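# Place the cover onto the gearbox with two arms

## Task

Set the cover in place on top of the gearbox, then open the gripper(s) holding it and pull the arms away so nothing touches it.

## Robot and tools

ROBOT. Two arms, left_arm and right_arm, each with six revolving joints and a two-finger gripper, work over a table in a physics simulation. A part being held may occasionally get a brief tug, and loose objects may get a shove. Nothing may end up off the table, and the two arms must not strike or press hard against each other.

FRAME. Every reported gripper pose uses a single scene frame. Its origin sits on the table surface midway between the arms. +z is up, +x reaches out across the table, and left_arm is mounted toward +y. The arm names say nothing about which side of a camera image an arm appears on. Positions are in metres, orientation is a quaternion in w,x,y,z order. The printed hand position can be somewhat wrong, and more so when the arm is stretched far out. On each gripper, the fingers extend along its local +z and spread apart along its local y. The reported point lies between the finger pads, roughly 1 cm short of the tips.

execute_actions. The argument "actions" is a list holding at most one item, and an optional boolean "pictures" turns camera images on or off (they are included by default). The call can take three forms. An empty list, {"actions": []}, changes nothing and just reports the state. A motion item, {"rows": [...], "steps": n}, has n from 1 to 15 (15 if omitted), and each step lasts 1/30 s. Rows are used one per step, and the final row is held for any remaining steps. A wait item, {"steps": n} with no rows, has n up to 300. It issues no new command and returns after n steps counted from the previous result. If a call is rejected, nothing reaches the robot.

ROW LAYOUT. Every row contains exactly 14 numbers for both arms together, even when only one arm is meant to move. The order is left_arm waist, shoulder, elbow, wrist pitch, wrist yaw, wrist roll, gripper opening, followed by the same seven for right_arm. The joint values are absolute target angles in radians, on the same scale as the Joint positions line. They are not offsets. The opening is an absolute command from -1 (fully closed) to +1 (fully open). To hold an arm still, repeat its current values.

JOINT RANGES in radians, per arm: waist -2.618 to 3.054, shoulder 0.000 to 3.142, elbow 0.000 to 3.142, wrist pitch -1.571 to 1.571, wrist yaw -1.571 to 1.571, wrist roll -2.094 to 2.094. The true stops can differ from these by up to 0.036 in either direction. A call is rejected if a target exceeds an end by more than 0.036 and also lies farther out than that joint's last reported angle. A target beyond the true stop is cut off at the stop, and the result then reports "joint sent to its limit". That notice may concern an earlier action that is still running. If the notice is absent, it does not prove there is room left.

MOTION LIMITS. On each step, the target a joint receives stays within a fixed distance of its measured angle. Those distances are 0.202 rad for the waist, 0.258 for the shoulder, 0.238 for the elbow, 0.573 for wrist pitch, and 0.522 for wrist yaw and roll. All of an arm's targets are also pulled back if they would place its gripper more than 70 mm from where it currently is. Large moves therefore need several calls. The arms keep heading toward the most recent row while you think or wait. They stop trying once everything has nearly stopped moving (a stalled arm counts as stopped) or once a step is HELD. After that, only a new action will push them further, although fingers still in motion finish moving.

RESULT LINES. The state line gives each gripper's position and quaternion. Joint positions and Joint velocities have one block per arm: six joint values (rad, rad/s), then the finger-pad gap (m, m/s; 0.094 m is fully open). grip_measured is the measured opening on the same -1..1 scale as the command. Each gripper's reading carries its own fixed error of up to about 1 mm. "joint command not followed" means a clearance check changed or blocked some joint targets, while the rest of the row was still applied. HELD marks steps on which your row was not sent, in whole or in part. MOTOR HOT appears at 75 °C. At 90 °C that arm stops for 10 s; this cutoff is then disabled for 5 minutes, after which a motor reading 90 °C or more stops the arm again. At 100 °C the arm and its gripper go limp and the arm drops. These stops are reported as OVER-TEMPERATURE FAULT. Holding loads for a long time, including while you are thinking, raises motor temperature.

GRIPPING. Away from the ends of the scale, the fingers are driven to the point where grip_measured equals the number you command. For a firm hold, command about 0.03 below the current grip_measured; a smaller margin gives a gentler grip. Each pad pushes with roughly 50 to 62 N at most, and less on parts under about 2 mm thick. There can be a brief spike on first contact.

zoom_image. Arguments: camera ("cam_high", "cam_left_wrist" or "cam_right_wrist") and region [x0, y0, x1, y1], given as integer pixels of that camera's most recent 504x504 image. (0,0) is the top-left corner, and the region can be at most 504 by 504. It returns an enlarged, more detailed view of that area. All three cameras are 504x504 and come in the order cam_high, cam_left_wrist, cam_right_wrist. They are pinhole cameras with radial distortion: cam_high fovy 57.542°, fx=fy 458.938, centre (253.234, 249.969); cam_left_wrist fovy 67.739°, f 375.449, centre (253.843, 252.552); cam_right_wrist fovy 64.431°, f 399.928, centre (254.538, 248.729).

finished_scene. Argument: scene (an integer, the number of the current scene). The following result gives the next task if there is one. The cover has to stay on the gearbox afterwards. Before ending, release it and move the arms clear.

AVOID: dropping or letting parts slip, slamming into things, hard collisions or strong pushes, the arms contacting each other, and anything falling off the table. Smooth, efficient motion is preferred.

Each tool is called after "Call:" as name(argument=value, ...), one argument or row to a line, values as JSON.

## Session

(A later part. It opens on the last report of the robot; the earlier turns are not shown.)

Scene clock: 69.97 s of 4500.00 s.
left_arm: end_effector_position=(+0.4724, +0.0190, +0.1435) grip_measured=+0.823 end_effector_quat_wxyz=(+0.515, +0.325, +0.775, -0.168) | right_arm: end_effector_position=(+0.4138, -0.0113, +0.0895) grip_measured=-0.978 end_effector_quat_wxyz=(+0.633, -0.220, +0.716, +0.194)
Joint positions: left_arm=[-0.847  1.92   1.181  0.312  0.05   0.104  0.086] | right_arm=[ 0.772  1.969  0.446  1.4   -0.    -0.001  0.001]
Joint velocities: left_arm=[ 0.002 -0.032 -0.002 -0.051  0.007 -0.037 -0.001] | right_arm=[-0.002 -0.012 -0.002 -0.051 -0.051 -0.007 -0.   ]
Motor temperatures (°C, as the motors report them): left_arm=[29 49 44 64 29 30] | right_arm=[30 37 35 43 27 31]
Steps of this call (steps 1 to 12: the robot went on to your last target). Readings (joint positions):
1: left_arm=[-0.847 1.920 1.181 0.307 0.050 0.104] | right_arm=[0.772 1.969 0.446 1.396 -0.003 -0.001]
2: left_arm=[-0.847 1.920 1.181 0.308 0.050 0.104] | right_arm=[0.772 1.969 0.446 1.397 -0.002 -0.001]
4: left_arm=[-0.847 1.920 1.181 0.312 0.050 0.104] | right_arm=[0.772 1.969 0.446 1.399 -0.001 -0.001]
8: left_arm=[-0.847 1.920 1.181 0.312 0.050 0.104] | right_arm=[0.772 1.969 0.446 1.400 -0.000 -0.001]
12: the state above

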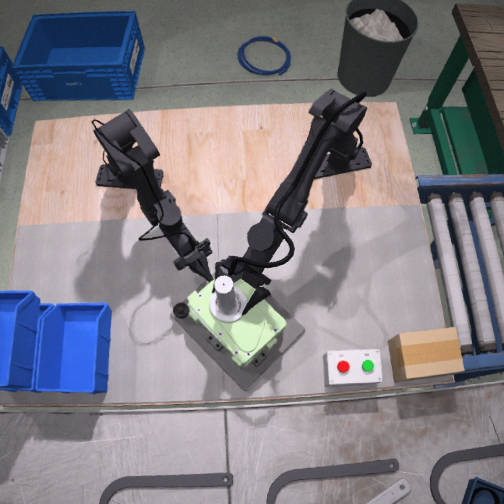

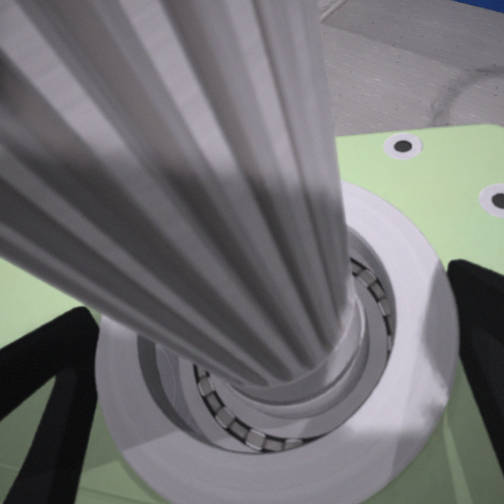

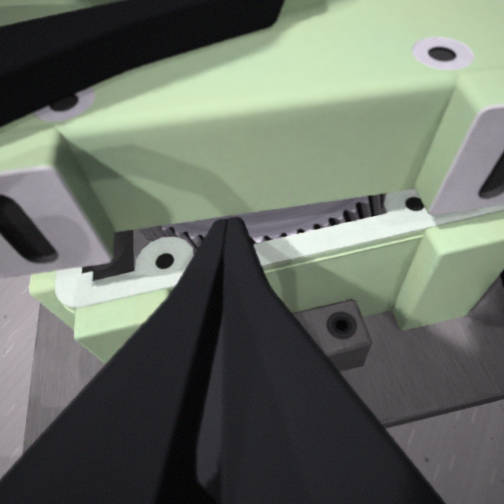

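Call:
execute_actions(
  actions=[
    {"rows":[[-0.865,1.87,1.2,0.494,0.06,0.14,0.7,0.78,1.95,0.44,1.52,0,0,-1],[-0.875,1.87,1.2,0.494,0.065,0.14,0.7,0.78,1.95,0.435,1.52,0,0,-1],[-0.885,1.87,1.2,0.494,0.07,0.14,0.7,0.78,1.95,0.43,1.52,0,0,-1]]},
  ],
)

Scene clock: 71.17 s of 4500.00 s.
left_arm: end_effector_position=(+0.4671, +0.0122, +0.1437) grip_measured=+0.823 end_effector_quat_wxyz=(+0.514, +0.330, +0.772, -0.171) | right_arm: end_effector_position=(+0.4108, -0.0136, +0.0872) grip_measured=-0.978 end_effector_quat_wxyz=(+0.632, -0.220, +0.718, +0.193)
Joint positions: left_arm=[-0.864  1.92   1.181  0.313  0.047  0.104  0.086] | right_arm=[ 0.772  1.969  0.43   1.41   0.001 -0.001  0.001]
Joint velocities: left_arm=[ 0.002 -0.002 -0.017  0.022 -0.007 -0.081 -0.001] | right_arm=[-0.017  0.012 -0.002  0.081 -0.095  0.007 -0.001]
Motor temperatures (°C, as the motors report them): left_arm=[29 49 44 64 29 30] | right_arm=[30 37 35 44 27 31]
Steps of this call (steps 1 to 15: the robot went on to your last target; steps 16 to 21: nothing new was sent; steps 22 to 36: all 15 steps of this action). Readings (joint positions):
22: left_arm=[-0.847 1.920 1.181 0.312 0.050 0.104] | right_arm=[0.772 1.969 0.446 1.400 -0.000 -0.001]
23: left_arm=[-0.848 1.920 1.181 0.312 0.050 0.104] | right_arm=[0.772 1.969 0.446 1.400 0.000 -0.001]
25: left_arm=[-0.852 1.920 1.181 0.312 0.048 0.104] | right_arm=[0.772 1.969 0.440 1.404 0.001 -0.001]
29: left_arm=[-0.862 1.920 1.181 0.312 0.047 0.104] | right_arm=[0.772 1.969 0.431 1.410 0.001 -0.001]
36: the state above

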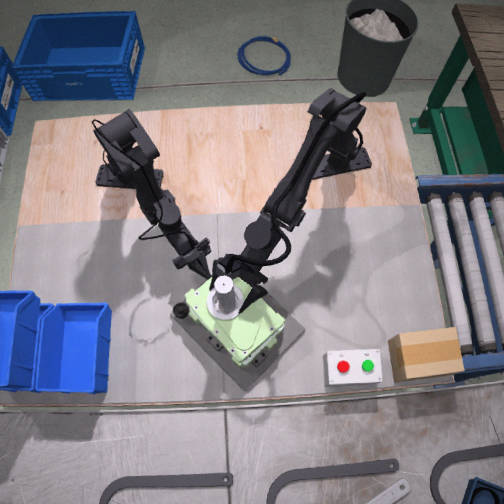

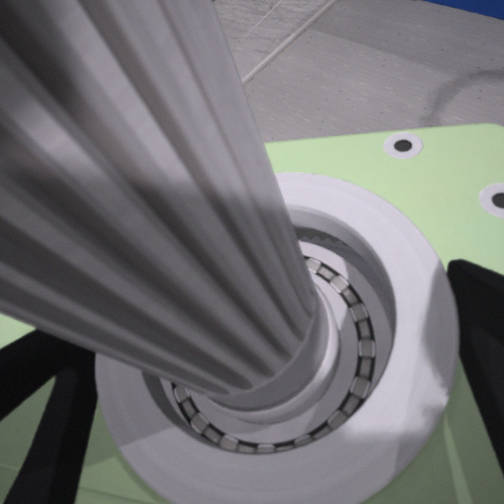

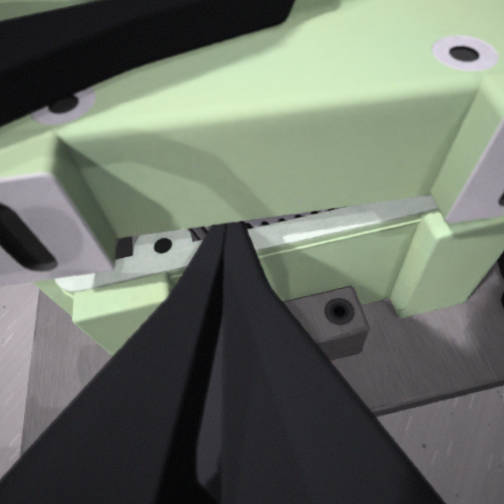

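Call:
execute_actions(
  actions=[
    {"rows":[[-0.88,1.86,1.195,0.5,0.065,0.14,0.7,0.785,1.95,0.43,1.52,0,0,-1],[-0.88,1.85,1.19,0.51,0.065,0.14,0.7,0.79,1.95,0.43,1.52,0,0,-1],[-0.88,1.84,1.18,0.52,0.065,0.14,0.7,0.795,1.95,0.43,1.52,0,0,-1]]},
  ],
)

Call:
zoom_image(
  camera="cam_high",
  region=[160,240,320,400],
)

Scene clock: 72.37 s of 4500.00 s.
left_arm: end_effector_position=(+0.4655, +0.0139, +0.1440) grip_measured=+0.823 end_effector_quat_wxyz=(+0.518, +0.329, +0.770, -0.172) | right_arm: end_effector_position=(+0.4084, -0.0102, +0.0873) grip_measured=-0.978 end_effector_quat_wxyz=(+0.631, -0.223, +0.717, +0.195)
Joint positions: left_arm=[-0.864  1.912  1.163  0.333  0.046  0.104  0.086] | right_arm=[ 0.783  1.969  0.43   1.41   0.004 -0.001  0.001]
Joint velocities: left_arm=[-0.017  0.002  0.002  0.022  0.022 -0.051  0.   ] | right_arm=[-0.012  0.002  0.007 -0.037  0.007 -0.007  0.   ]
Motor temperatures (°C, as the motors report them): left_arm=[29 50 44 65 29 30] | right_arm=[30 37 35 44 27 31]
Steps of this call (steps 1 to 15: the robot went on to your last target; steps 16 to 21: nothing new was sent; steps 22 to 36: all 15 steps of this action). Readings (joint positions):
22: left_arm=[-0.864 1.920 1.181 0.314 0.047 0.104] | right_arm=[0.773 1.969 0.430 1.410 0.001 -0.001]
23: left_arm=[-0.864 1.920 1.181 0.314 0.047 0.104] | right_arm=[0.774 1.969 0.430 1.410 0.002 -0.001]
25: left_arm=[-0.864 1.917 1.173 0.324 0.047 0.104] | right_arm=[0.778 1.969 0.430 1.410 0.004 -0.001]
29: left_arm=[-0.864 1.912 1.164 0.331 0.046 0.104] | right_arm=[0.783 1.969 0.430 1.410 0.004 -0.001]
36: the state above

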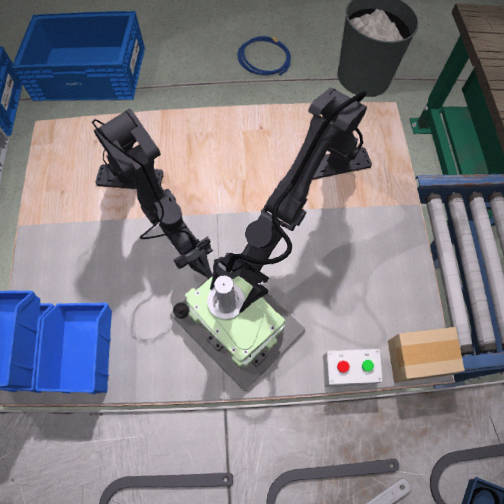

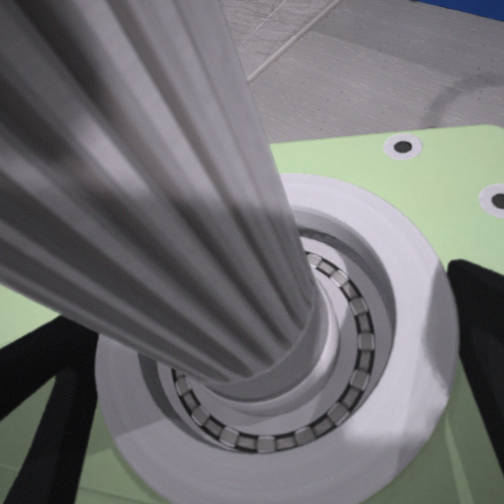

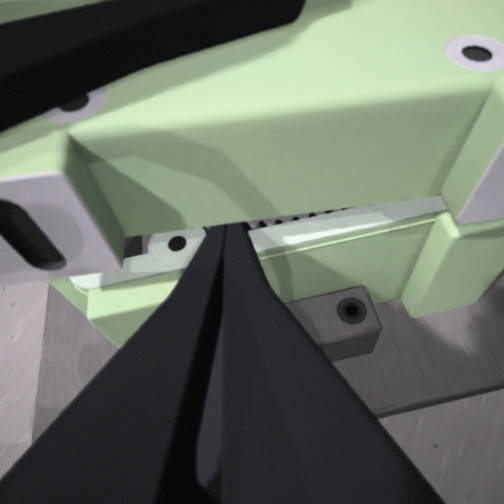

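Region (160, 240, 320, 400) of cam_high's 504x504 image, scaled by 3.150, with more detail than that image has.

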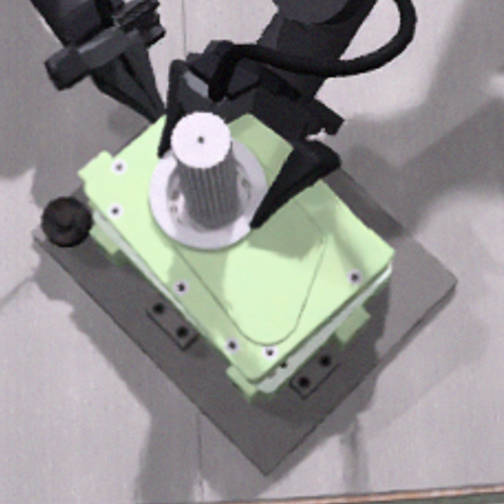

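Call:
execute_actions(
  actions=[
    {"rows":[[-0.885,1.84,1.18,0.52,0.04,0.13,0.7,0.795,1.95,0.43,1.52,0,0,-1],[-0.89,1.84,1.18,0.52,0.025,0.13,0.7,0.795,1.95,0.43,1.52,0,0,-1],[-0.895,1.84,1.18,0.52,0.01,0.13,0.7,0.795,1.95,0.43,1.52,0,0,-1]]},
  ],
)

Call:
zoom_image(
  camera="cam_high",
  region=[160,240,320,400],
)

Scene clock: 73.53 s of 4500.00 s.
left_arm: end_effector_position=(+0.4659, +0.0137, +0.1446) grip_measured=+0.823 end_effector_quat_wxyz=(+0.523, +0.324, +0.772, -0.162) | right_arm: end_effector_position=(+0.4085, -0.0103, +0.0873) grip_measured=-0.978 end_effector_quat_wxyz=(+0.631, -0.223, +0.717, +0.195)
Joint positions: left_arm=[-0.874  1.912  1.163  0.336  0.012  0.103  0.086] | right_arm=[ 0.783  1.969  0.43   1.41   0.005 -0.001  0.001]
Joint velocities: left_arm=[-0.012  0.007 -0.012  0.007 -0.007 -0.022  0.   ] | right_arm=[ 0.002  0.007 -0.017  0.051 -0.037 -0.007  0.001]
Motor temperatures (°C, as the motors report them): left_arm=[29 50 44 65 29 30] | right_arm=[30 37 35 44 27 31]
Steps of this call (steps 1 to 15: the robot went on to your last target; steps 16 to 20: nothing new was sent; steps 21 to 35: all 15 steps of this action). Readings (joint positions):
21: left_arm=[-0.864 1.912 1.163 0.333 0.044 0.104] | right_arm=[0.783 1.969 0.430 1.410 0.004 -0.001]
22: left_arm=[-0.865 1.912 1.163 0.333 0.041 0.103] | right_arm=[0.783 1.969 0.430 1.410 0.004 -0.001]
24: left_arm=[-0.869 1.912 1.163 0.333 0.029 0.103] | right_arm=[0.783 1.969 0.430 1.410 0.004 -0.001]
28: left_arm=[-0.873 1.912 1.163 0.336 0.015 0.103] | right_arm=[0.783 1.969 0.430 1.410 0.005 -0.001]
35: the state above

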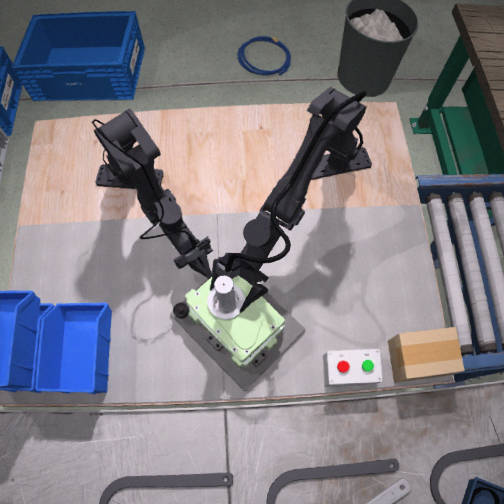

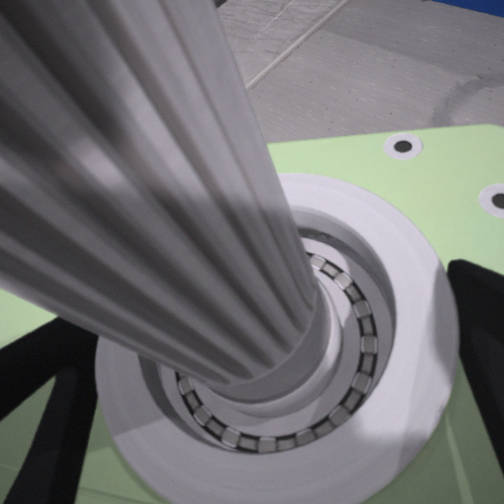

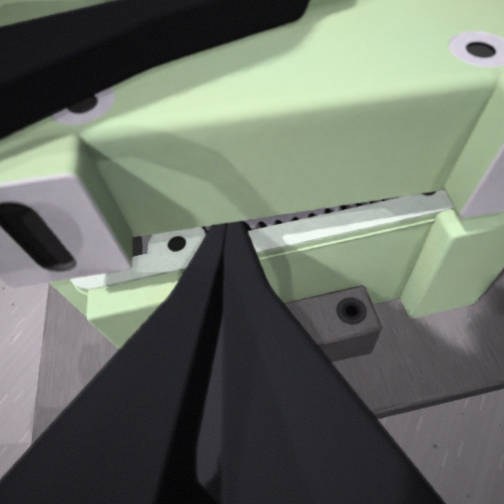

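Region (160, 240, 320, 400) of cam_high's 504x504 image, scaled by 3.150, with more detail than that image has.

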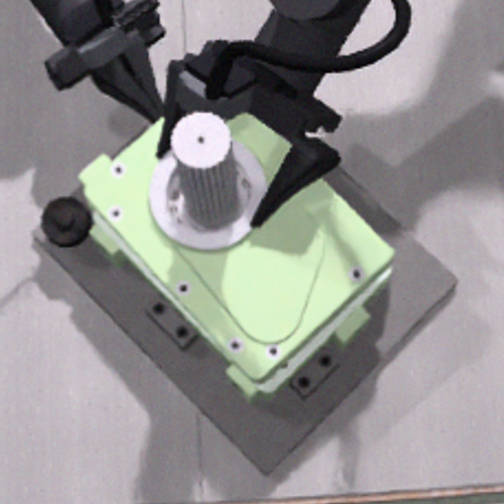

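Call:
execute_actions(
  actions=[
    {"rows":[[-0.9,1.83,1.175,0.52,0.0,0.13,0.7,0.8,1.95,0.43,1.52,0,0,-1],[-0.905,1.825,1.17,0.525,-0.015,0.13,0.7,0.8,1.95,0.43,1.52,0,0,-1],[-0.905,1.82,1.165,0.53,-0.015,0.13,0.7,0.8,1.95,0.43,1.52,0,0,-1],[-0.905,1.82,1.16,0.53,-0.015,0.13,0.7,0.8,1.96,0.43,1.52,0,0,-1],[-0.905,1.82,1.155,0.535,-0.015,0.13,0.7,0.8,1.97,0.43,1.525,0,0,-1]]},
  ],
)

Call:
zoom_image(
  camera="cam_high",
  region=[160,240,320,400],
)

Scene clock: 74.80 s of 4500.00 s.
left_arm: end_effector_position=(+0.4649, +0.0168, +0.1449) grip_measured=+0.823 end_effector_quat_wxyz=(+0.529, +0.319, +0.771, -0.155) | right_arm: end_effector_position=(+0.4069, -0.0077, +0.0871) grip_measured=-0.978 end_effector_quat_wxyz=(+0.632, -0.225, +0.715, +0.197)
Joint positions: left_arm=[-0.879  1.904  1.141  0.36  -0.011  0.103  0.086] | right_arm=[ 0.79   1.977  0.43   1.423  0.005 -0.001  0.001]
Joint velocities: left_arm=[-0.022 -0.022  0.012 -0.007 -0.037  0.022  0.001] | right_arm=[ 0.002 -0.012 -0.017  0.081  0.007  0.007 -0.   ]
Motor temperatures (°C, as the motors report them): left_arm=[29 51 44 66 29 30] | right_arm=[30 37 35 44 27 31]
Steps of this call (steps 1 to 15: the robot went on to your last target; steps 16 to 23: nothing new was sent; steps 24 to 38: all 15 steps of this action). Readings (joint positions):
24: left_arm=[-0.875 1.912 1.163 0.336 0.011 0.103] | right_arm=[0.784 1.969 0.430 1.410 0.005 -0.001]
25: left_arm=[-0.876 1.912 1.162 0.336 0.007 0.103] | right_arm=[0.785 1.969 0.430 1.410 0.005 -0.001]
27: left_arm=[-0.877 1.908 1.155 0.342 -0.001 0.103] | right_arm=[0.788 1.969 0.430 1.410 0.005 -0.001]
31: left_arm=[-0.877 1.904 1.143 0.355 -0.008 0.103] | right_arm=[0.790 1.975 0.430 1.419 0.005 -0.001]
38: the state above

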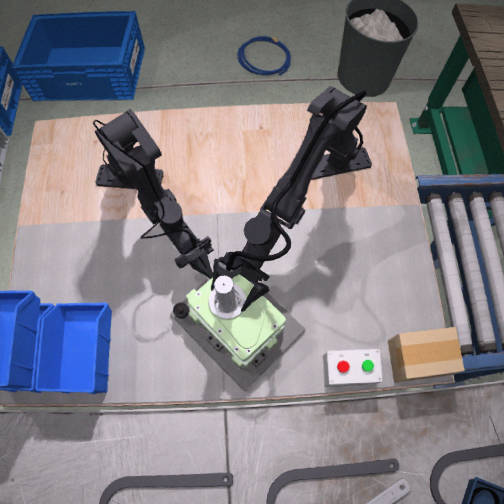

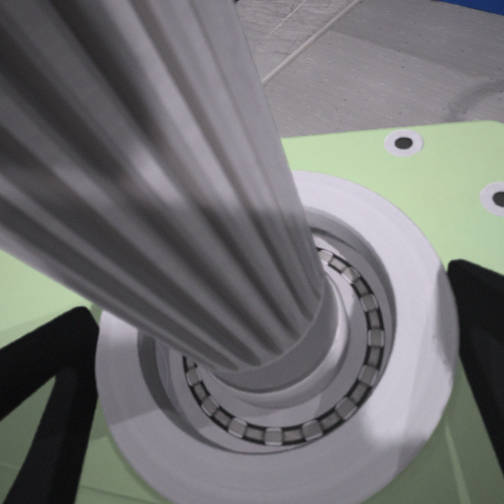

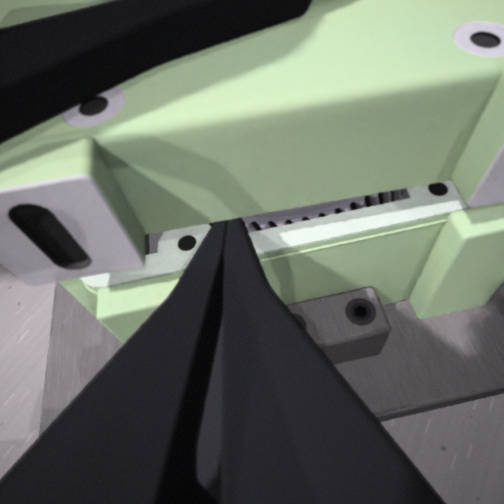

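Region (160, 240, 320, 400) of cam_high's 504x504 image, scaled by 3.150, with more detail than that image has.

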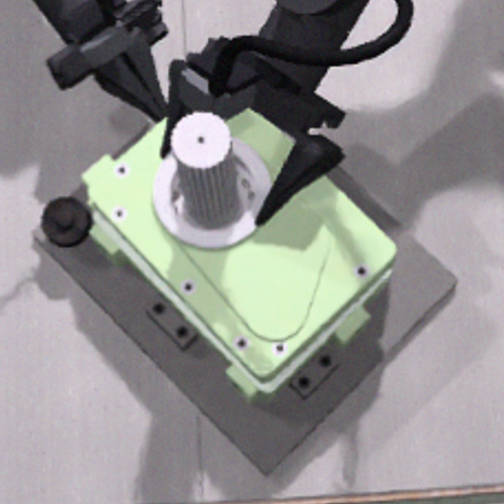

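Call:
execute_actions(
  actions=[
    {"rows":[[-0.91,1.82,1.155,0.535,-0.01,0.13,0.7,0.8,1.97,0.425,1.51,0,0,-1],[-0.915,1.82,1.155,0.535,-0.01,0.13,0.7,0.8,1.965,0.42,1.5,0,0,-1],[-0.915,1.82,1.155,0.535,-0.01,0.13,0.7,0.8,1.96,0.41,1.49,0,0,-1],[-0.915,1.82,1.155,0.535,-0.01,0.13,0.7,0.8,1.955,0.4,1.48,0,0,-1],[-0.915,1.82,1.155,0.535,-0.01,0.13,0.7,0.8,1.95,0.39,1.47,0,0,-1],[-0.915,1.82,1.155,0.535,-0.01,0.13,0.7,0.8,1.945,0.38,1.47,0,0,-1],[-0.915,1.82,1.155,0.535,-0.01,0.13,0.7,0.8,1.94,0.37,1.47,0,0,-1],[-0.915,1.82,1.155,0.535,-0.01,0.13,0.7,0.8,1.93,0.35,1.47,0,0,-1],[-0.915,1.82,1.155,0.535,-0.01,0.13,0.7,0.8,1.92,0.33,1.47,0,0,-1]]},
  ],
)

Scene clock: 76.47 s of 4500.00 s.
left_arm: end_effector_position=(+0.4623, +0.0189, +0.1380) grip_measured=+0.823 end_effector_quat_wxyz=(+0.524, +0.326, +0.774, -0.143) | right_arm: end_effector_position=(+0.3896, -0.0198, +0.0802) grip_measured=-0.978 end_effector_quat_wxyz=(+0.622, -0.227, +0.724, +0.194)
Joint positions: left_arm=[-0.883  1.904  1.131  0.351 -0.024  0.121  0.086] | right_arm=[ 0.79   1.946  0.348  1.446  0.005 -0.001  0.001]
Joint velocities: left_arm=[-0.012 -0.007 -0.007  0.022 -0.037 -0.007 -0.001] | right_arm=[-0.022 -0.007  0.007 -0.051 -0.051  0.037  0.   ]
Motor temperatures (°C, as the motors report them): left_arm=[29 51 44 66 29 30] | right_arm=[30 37 35 44 27 31]
Steps of this call (steps 1 to 15: the robot went on to your last target; steps 16 to 35: nothing new was sent; steps 36 to 50: all 15 steps of this action). Readings (joint positions):
36: left_arm=[-0.879 1.904 1.141 0.360 -0.013 0.103] | right_arm=[0.790 1.977 0.430 1.423 0.005 -0.001]
37: left_arm=[-0.880 1.904 1.141 0.360 -0.014 0.103] | right_arm=[0.790 1.977 0.430 1.423 0.005 -0.001]
39: left_arm=[-0.881 1.904 1.141 0.360 -0.017 0.103] | right_arm=[0.790 1.977 0.425 1.423 0.006 -0.001]
43: left_arm=[-0.883 1.904 1.134 0.353 -0.024 0.110] | right_arm=[0.790 1.971 0.396 1.436 0.005 -0.001]
50: the state above

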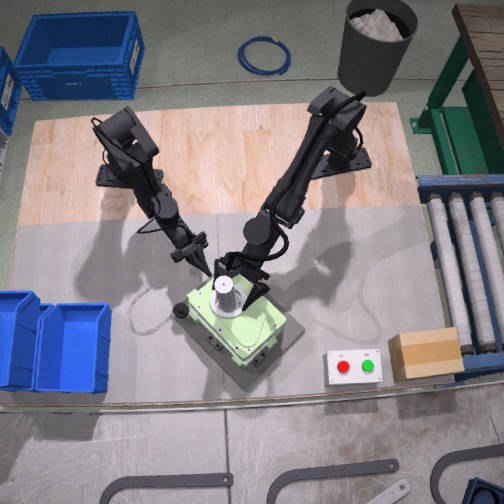

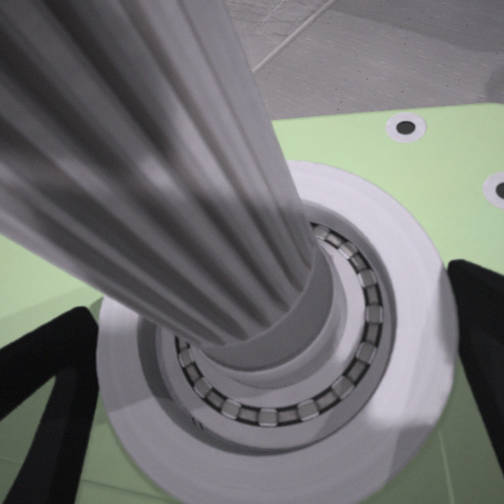

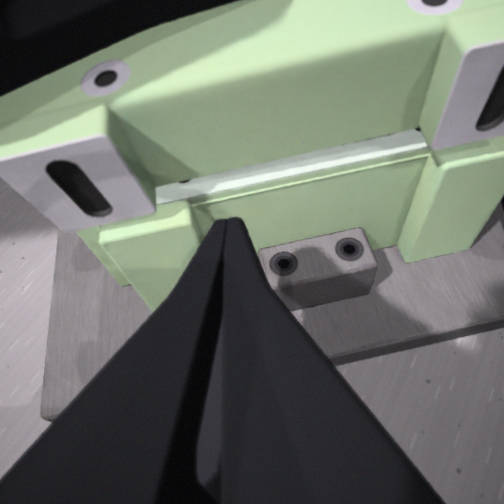

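Call:
execute_actions(
  actions=[
    {"rows":[[-0.905,1.83,1.17,0.535,0,0.12,0.7,0.8,1.9,0.3,1.47,0,0,-1],[-0.9,1.84,1.185,0.535,0,0.12,0.7,0.8,1.9,0.3,1.47,0,0,-1],[-0.9,1.85,1.2,0.535,0,0.12,0.7,0.8,1.9,0.3,1.47,0,0,-1],[-0.9,1.86,1.21,0.535,0,0.12,0.7,0.8,1.9,0.3,1.47,0,0,-1]]},
  ],
)

Scene clock: 77.70 s of 4500.00 s.
left_arm: end_effector_position=(+0.4627, +0.0187, +0.1364) grip_measured=+0.823 end_effector_quat_wxyz=(+0.523, +0.325, +0.774, -0.144) | right_arm: end_effector_position=(+0.3840, -0.0238, +0.0813) grip_measured=-0.978 end_effector_quat_wxyz=(+0.621, -0.228, +0.724, +0.194)
Joint positions: left_arm=[-0.883  1.908  1.131  0.353 -0.025  0.119  0.086] | right_arm=[ 0.79   1.925  0.32   1.451  0.005 -0.001  0.001]
Joint velocities: left_arm=[-0.017 -0.007  0.002 -0.007  0.051 -0.022  0.   ] | right_arm=[-0.007 -0.007 -0.017  0.022 -0.022 -0.007 -0.   ]
Motor temperatures (°C, as the motors report them): left_arm=[29 52 44 66 29 30] | right_arm=[30 37 35 44 27 31]
Steps of this call (steps 1 to 15: the robot went on to your last target; steps 16 to 22: nothing new was sent; steps 23 to 37: all 15 steps of this action). Readings (joint positions):
23: left_arm=[-0.883 1.904 1.131 0.351 -0.024 0.122] | right_arm=[0.790 1.943 0.345 1.450 0.005 -0.001]
24: left_arm=[-0.883 1.905 1.131 0.351 -0.024 0.122] | right_arm=[0.790 1.937 0.337 1.450 0.005 -0.001]
26: left_arm=[-0.883 1.907 1.131 0.351 -0.025 0.121] | right_arm=[0.790 1.927 0.324 1.451 0.005 -0.001]
30: left_arm=[-0.883 1.908 1.131 0.353 -0.025 0.119] | right_arm=[0.790 1.925 0.320 1.451 0.005 -0.001]
37: the state above

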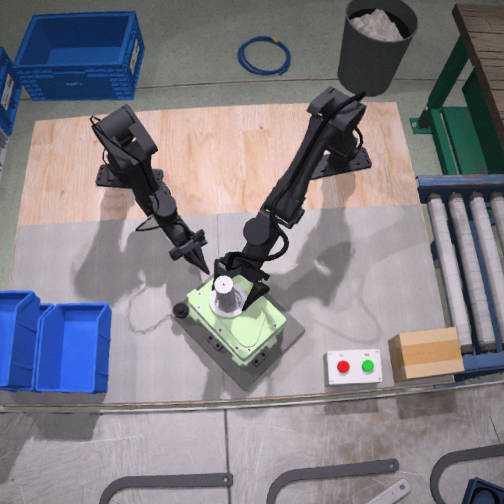

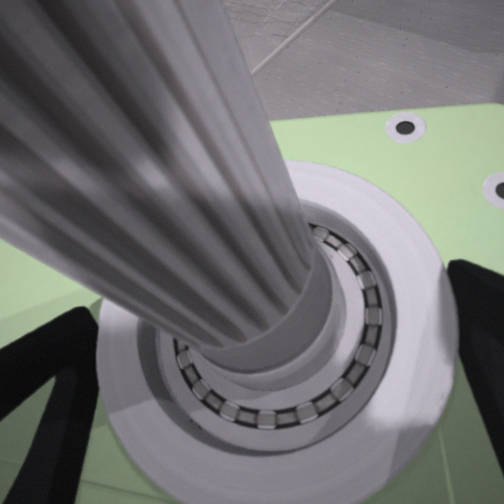

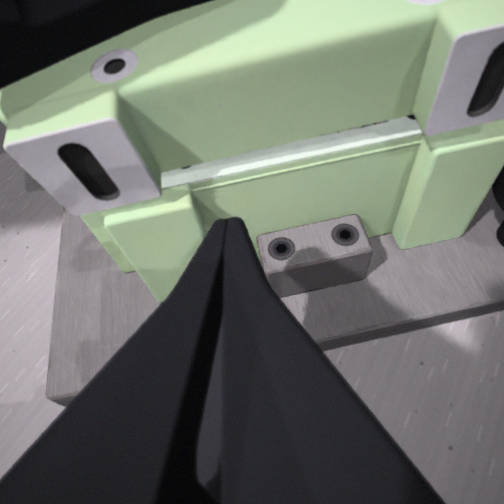

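Scaled by 70 mm limit; reduce q4 lead, push out more.

Call:
execute_actions(
  actions=[
    {"rows":[[-0.9,1.88,1.21,0.48,0,0.12,0.7,0.8,1.9,0.3,1.47,0,0,-1],[-0.9,1.89,1.22,0.46,0,0.12,0.7,0.8,1.9,0.3,1.47,0,0,-1],[-0.9,1.9,1.23,0.45,0,0.12,0.7,0.8,1.9,0.3,1.47,0,0,-1],[-0.9,1.91,1.24,0.44,0,0.12,0.7,0.8,1.9,0.3,1.47,0,0,-1]]},
  ],
)

Scene clock: 79.27 s of 4500.00 s.
left_arm: end_effector_position=(+0.4678, +0.0105, +0.1349) grip_measured=+0.823 end_effector_quat_wxyz=(+0.517, +0.327, +0.777, -0.149) | right_arm: end_effector_position=(+0.3840, -0.0238, +0.0813) grip_measured=-0.978 end_effector_quat_wxyz=(+0.621, -0.228, +0.724, +0.194)
Joint positions: left_arm=[-0.885  1.94   1.181  0.324 -0.014  0.11   0.086] | right_arm=[ 0.79   1.925  0.32   1.451  0.005 -0.001  0.001]
Joint velocities: left_arm=[-0.007 -0.012 -0.002 -0.037  0.037  0.037  0.001] | right_arm=[-0.012  0.002  0.002 -0.066  0.037  0.007  0.   ]
Motor temperatures (°C, as the motors report them): left_arm=[29 52 45 66 29 30] | right_arm=[30 37 35 44 27 31]
Steps of this call (steps 1 to 15: the robot went on to your last target; steps 16 to 32: nothing new was sent; steps 33 to 47: all 15 steps of this action). Readings (joint positions):
33: left_arm=[-0.883 1.909 1.134 0.352 -0.024 0.118] | right_arm=[0.790 1.925 0.320 1.451 0.005 -0.001]
34: left_arm=[-0.883 1.914 1.141 0.346 -0.022 0.117] | right_arm=[0.790 1.925 0.320 1.451 0.005 -0.001]
36: left_arm=[-0.884 1.929 1.162 0.334 -0.016 0.111] | right_arm=[0.790 1.925 0.320 1.451 0.005 -0.001]
40: left_arm=[-0.885 1.940 1.180 0.325 -0.014 0.110] | right_arm=[0.790 1.925 0.320 1.451 0.005 -0.001]
47: the state above

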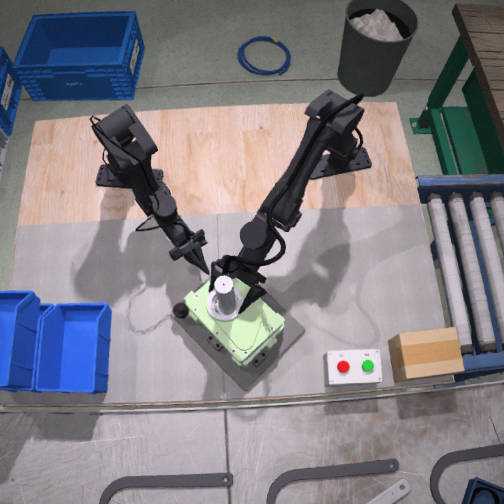

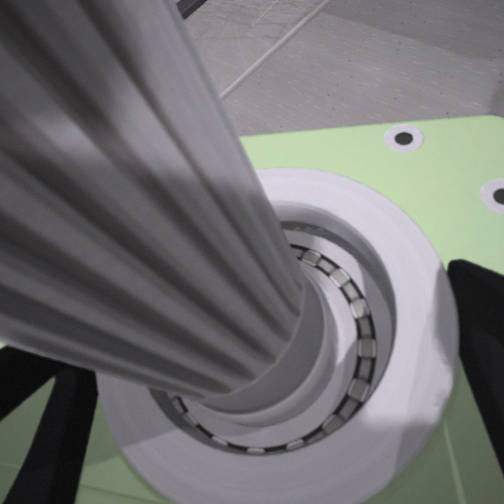

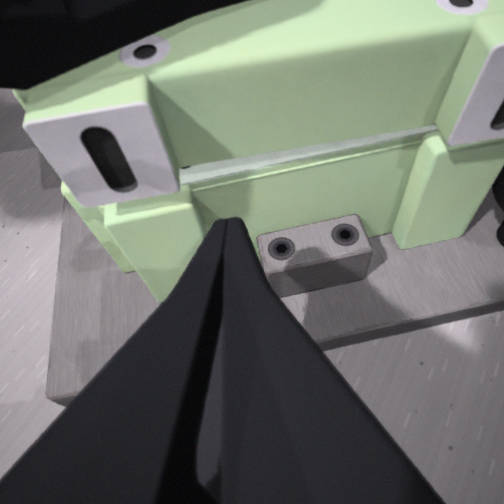

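Call:
execute_actions(
  actions=[
    {"rows":[[-0.89,1.9,1.22,0.44,0,0.12,0.7,0.8,1.9,0.3,1.47,0,0,-1],[-0.88,1.89,1.2,0.45,0,0.12,0.7,0.8,1.9,0.3,1.47,0,0,-1],[-0.875,1.88,1.185,0.45,0,0.12,0.7,0.8,1.9,0.3,1.47,0,0,-1]]},
  ],
)

Scene clock: 80.47 s of 4500.00 s.
left_arm: end_effector_position=(+0.4680, +0.0107, +0.1348) grip_measured=+0.823 end_effector_quat_wxyz=(+0.516, +0.326, +0.777, -0.151) | right_arm: end_effector_position=(+0.3840, -0.0238, +0.0813) grip_measured=-0.978 end_effector_quat_wxyz=(+0.621, -0.228, +0.724, +0.194)
Joint positions: left_arm=[-0.883  1.94   1.181  0.324 -0.01   0.108  0.086] | right_arm=[ 0.79   1.925  0.32   1.451  0.005 -0.001  0.001]
Joint velocities: left_arm=[-0.012 -0.007 -0.002 -0.007  0.037 -0.007 -0.001] | right_arm=[-0.012  0.002  0.002 -0.007  0.007 -0.022  0.   ]
Motor temperatures (°C, as the motors report them): left_arm=[29 52 45 66 29 30] | right_arm=[30 37 35 44 27 31]
Steps of this call (steps 1 to 15: the robot went on to your last target; steps 16 to 21: nothing new was sent; steps 22 to 36: all 15 steps of this action). Readings (joint positions):
22: left_arm=[-0.885 1.940 1.181 0.324 -0.014 0.110] | right_arm=[0.790 1.925 0.320 1.451 0.005 -0.001]
23: left_arm=[-0.885 1.940 1.181 0.324 -0.014 0.110] | right_arm=[0.790 1.925 0.320 1.451 0.005 -0.001]
25: left_arm=[-0.884 1.940 1.181 0.324 -0.012 0.110] | right_arm=[0.790 1.925 0.320 1.451 0.005 -0.001]
29: left_arm=[-0.883 1.940 1.181 0.324 -0.011 0.109] | right_arm=[0.790 1.925 0.320 1.451 0.005 -0.001]
36: the state above

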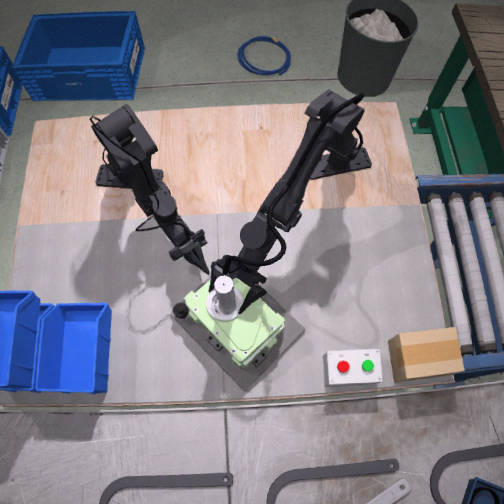

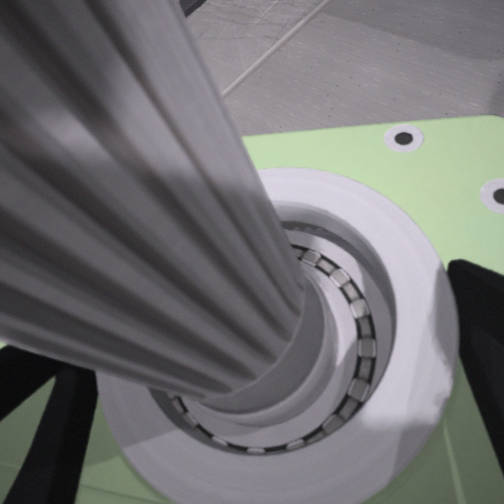

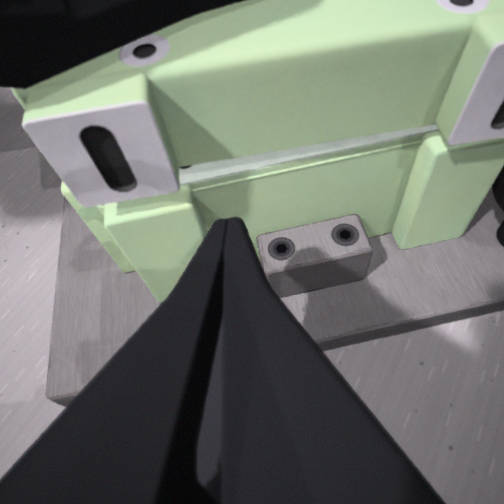

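Call:
execute_actions(
  actions=[
    {"rows":[[-0.865,1.87,1.175,0.46,-0.01,0.12,0.7,0.8,1.9,0.3,1.47,0,0,-1],[-0.865,1.86,1.165,0.47,-0.01,0.12,0.7,0.8,1.9,0.3,1.47,0,0,-1],[-0.865,1.855,1.155,0.48,-0.01,0.12,0.7,0.8,1.9,0.3,1.47,0,0,-1]]},
  ],
)

Scene clock: 81.60 s of 4500.00 s.
left_arm: end_effector_position=(+0.4645, +0.0158, +0.1346) grip_measured=+0.823 end_effector_quat_wxyz=(+0.518, +0.323, +0.777, -0.155) | right_arm: end_effector_position=(+0.3840, -0.0238, +0.0813) grip_measured=-0.978 end_effector_quat_wxyz=(+0.621, -0.228, +0.724, +0.194)
Joint positions: left_arm=[-0.877  1.922  1.147  0.346 -0.001  0.103  0.086] | right_arm=[ 0.79   1.925  0.32   1.451  0.005 -0.001  0.001]
Joint velocities: left_arm=[-0.002  0.012 -0.022  0.022 -0.095  0.007  0.001] | right_arm=[-0.007  0.007 -0.017 -0.022  0.066 -0.051 -0.   ]
Motor temperatures (°C, as the motors report them): left_arm=[29 52 45 66 29 30] | right_arm=[30 37 35 43 27 31]
Steps of this call (steps 1 to 15: the robot went on to your last target; steps 16 to 19: nothing new was sent; steps 20 to 34: all 15 steps of this action). Readings (joint positions):
20: left_arm=[-0.882 1.939 1.179 0.325 -0.010 0.108] | right_arm=[0.790 1.925 0.320 1.451 0.005 -0.001]
21: left_arm=[-0.881 1.937 1.173 0.330 -0.007 0.108] | right_arm=[0.790 1.925 0.320 1.451 0.005 -0.001]
23: left_arm=[-0.879 1.928 1.158 0.340 -0.004 0.108] | right_arm=[0.790 1.925 0.320 1.451 0.005 -0.001]
27: left_arm=[-0.877 1.922 1.147 0.345 -0.001 0.103] | right_arm=[0.790 1.925 0.320 1.451 0.005 -0.001]
34: the state above

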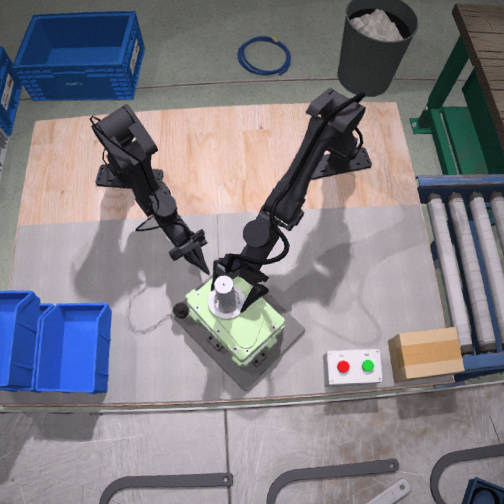

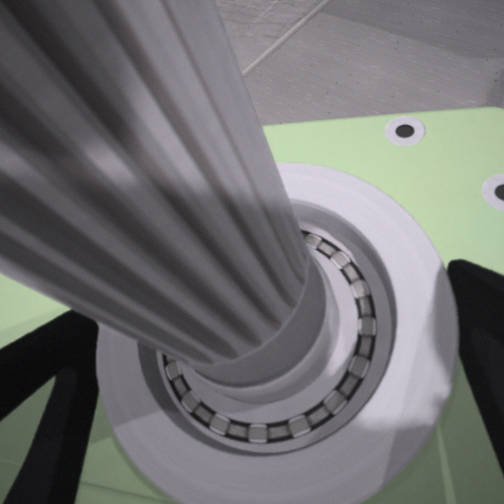

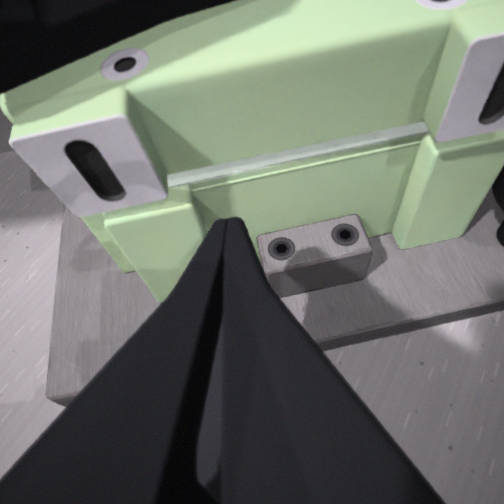

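Call:
execute_actions(
  actions=[
    {"rows":[[-0.87,1.87,1.155,0.46,-0.01,0.11,0.7,0.8,1.9,0.3,1.47,0,0,-1],[-0.87,1.88,1.155,0.44,-0.01,0.11,0.7,0.8,1.9,0.3,1.47,0,0,-1],[-0.87,1.89,1.155,0.42,-0.01,0.11,0.7,0.8,1.9,0.3,1.47,0,0,-1],[-0.87,1.9,1.155,0.4,-0.01,0.11,0.7,0.8,1.9,0.3,1.47,0,0,-1],[-0.87,1.91,1.155,0.38,-0.01,0.11,0.7,0.8,1.9,0.3,1.47,0,0,-1]]},
  ],
)

Call:
zoom_image(
  camera="cam_high",
  region=[160,240,320,400],
)

Scene clock: 84.73 s of 4500.00 s.
left_arm: end_effector_position=(+0.4643, +0.0160, +0.1332) grip_measured=+0.823 end_effector_quat_wxyz=(+0.516, +0.322, +0.778, -0.156) | right_arm: end_effector_position=(+0.3840, -0.0238, +0.0813) grip_measured=-0.978 end_effector_quat_wxyz=(+0.621, -0.228, +0.724, +0.194)
Joint positions: left_arm=[-0.877  1.923  1.147  0.343 -0.001  0.099  0.086] | right_arm=[ 0.79   1.925  0.32   1.451  0.005 -0.001  0.001]
Joint velocities: left_arm=[ 0.002  0.002 -0.007  0.051 -0.066  0.037 -0.001] | right_arm=[ 0.002  0.007  0.002 -0.037 -0.007  0.022 -0.001]
Motor temperatures (°C, as the motors report them): left_arm=[29 53 44 66 29 30] | right_arm=[30 37 34 43 27 31]
Steps of this call (steps 1 to 15: the robot went on to your last target; steps 16 to 79: nothing new was sent; steps 80 to 94: all 15 steps of this action). Readings (joint positions):
80: left_arm=[-0.877 1.922 1.147 0.346 -0.001 0.102] | right_arm=[0.790 1.925 0.320 1.451 0.005 -0.001]
81: left_arm=[-0.877 1.922 1.147 0.345 -0.001 0.100] | right_arm=[0.790 1.925 0.320 1.451 0.005 -0.001]
83: left_arm=[-0.877 1.923 1.147 0.344 -0.001 0.099] | right_arm=[0.790 1.925 0.320 1.451 0.005 -0.001]
87: left_arm=[-0.877 1.923 1.147 0.343 -0.001 0.099] | right_arm=[0.790 1.925 0.320 1.451 0.005 -0.001]
94: the state above

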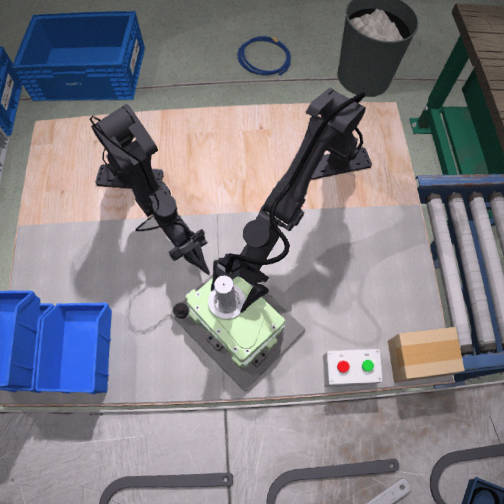

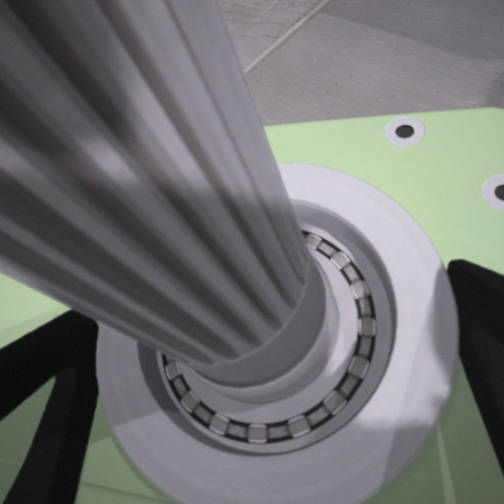

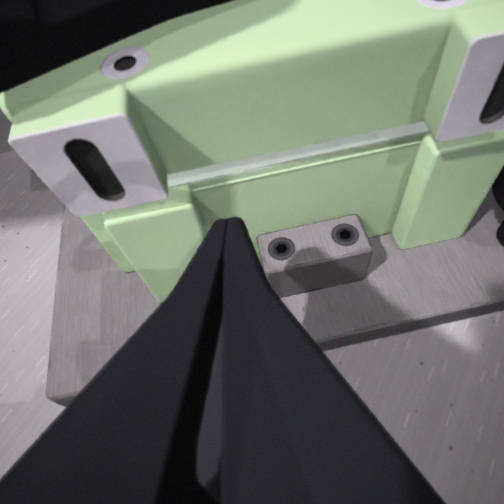

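Region (160, 240, 320, 400) of cam_high's 504x504 image, scaled by 3.150, with more detail than that image has.

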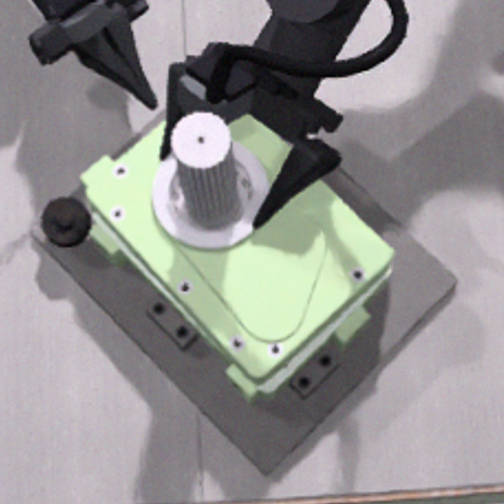

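Call:
execute_actions(
  actions=[
    {"rows":[[-0.86,1.9,1.17,0.41,-0.02,0.11,0.7,0.8,1.9,0.3,1.47,0,0,-1],[-0.85,1.9,1.18,0.43,-0.03,0.11,0.7,0.8,1.9,0.3,1.47,0,0,-1],[-0.84,1.9,1.19,0.44,-0.04,0.11,0.7,0.8,1.9,0.3,1.47,0,0,-1]]},
  ],
)

Scene clock: 85.90 s of 4500.00 s.
left_arm: end_effector_position=(+0.4655, +0.0169, +0.1339) grip_measured=+0.823 end_effector_quat_wxyz=(+0.515, +0.322, +0.778, -0.162) | right_arm: end_effector_position=(+0.3840, -0.0238, +0.0813) grip_measured=-0.978 end_effector_quat_wxyz=(+0.621, -0.228, +0.724, +0.194)
Joint positions: left_arm=[-0.869  1.923  1.147  0.346  0.016  0.095  0.086] | right_arm=[ 0.79   1.925  0.32   1.451  0.005 -0.001  0.001]
Joint velocities: left_arm=[-0.017 -0.002  0.007  0.007 -0.022 -0.037  0.   ] | right_arm=[-0.007 -0.002  0.012 -0.051 -0.037 -0.022  0.001]
Motor temperatures (°C, as the motors report them): left_arm=[29 53 44 66 29 30] | right_arm=[30 37 34 43 27 31]
Steps of this call (steps 1 to 15: the robot went on to your last target; steps 16 to 20: nothing new was sent; steps 21 to 35: all 15 steps of this action). Readings (joint positions):
21: left_arm=[-0.877 1.923 1.147 0.343 -0.001 0.099] | right_arm=[0.790 1.925 0.320 1.451 0.005 -0.001]
22: left_arm=[-0.876 1.923 1.147 0.344 0.000 0.098] | right_arm=[0.790 1.925 0.320 1.451 0.005 -0.001]
24: left_arm=[-0.872 1.923 1.147 0.345 0.007 0.097] | right_arm=[0.790 1.925 0.320 1.451 0.005 -0.001]
28: left_arm=[-0.869 1.923 1.147 0.346 0.015 0.096] | right_arm=[0.790 1.925 0.320 1.451 0.005 -0.001]
35: the state above

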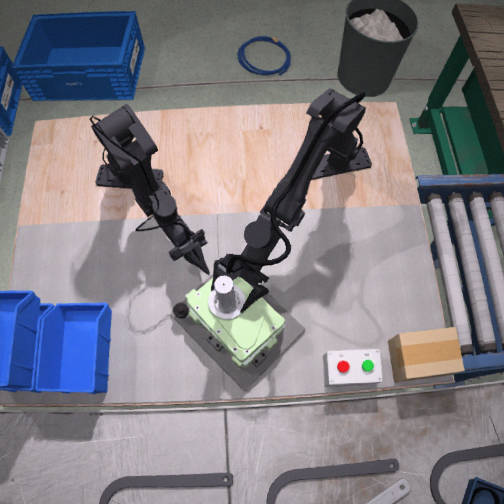

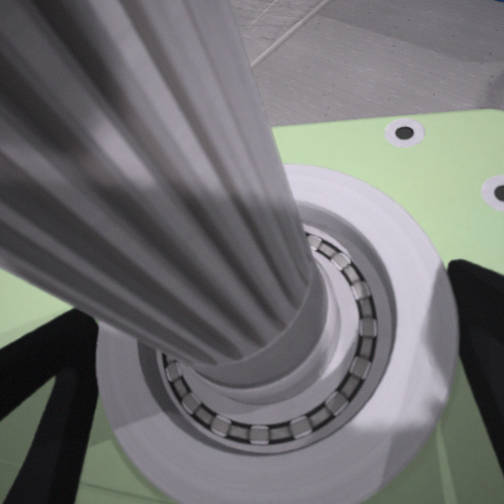

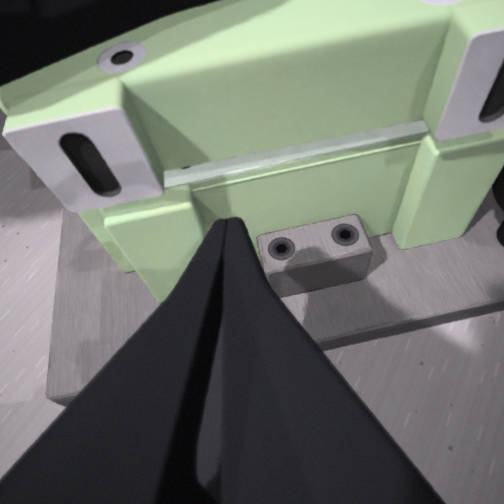

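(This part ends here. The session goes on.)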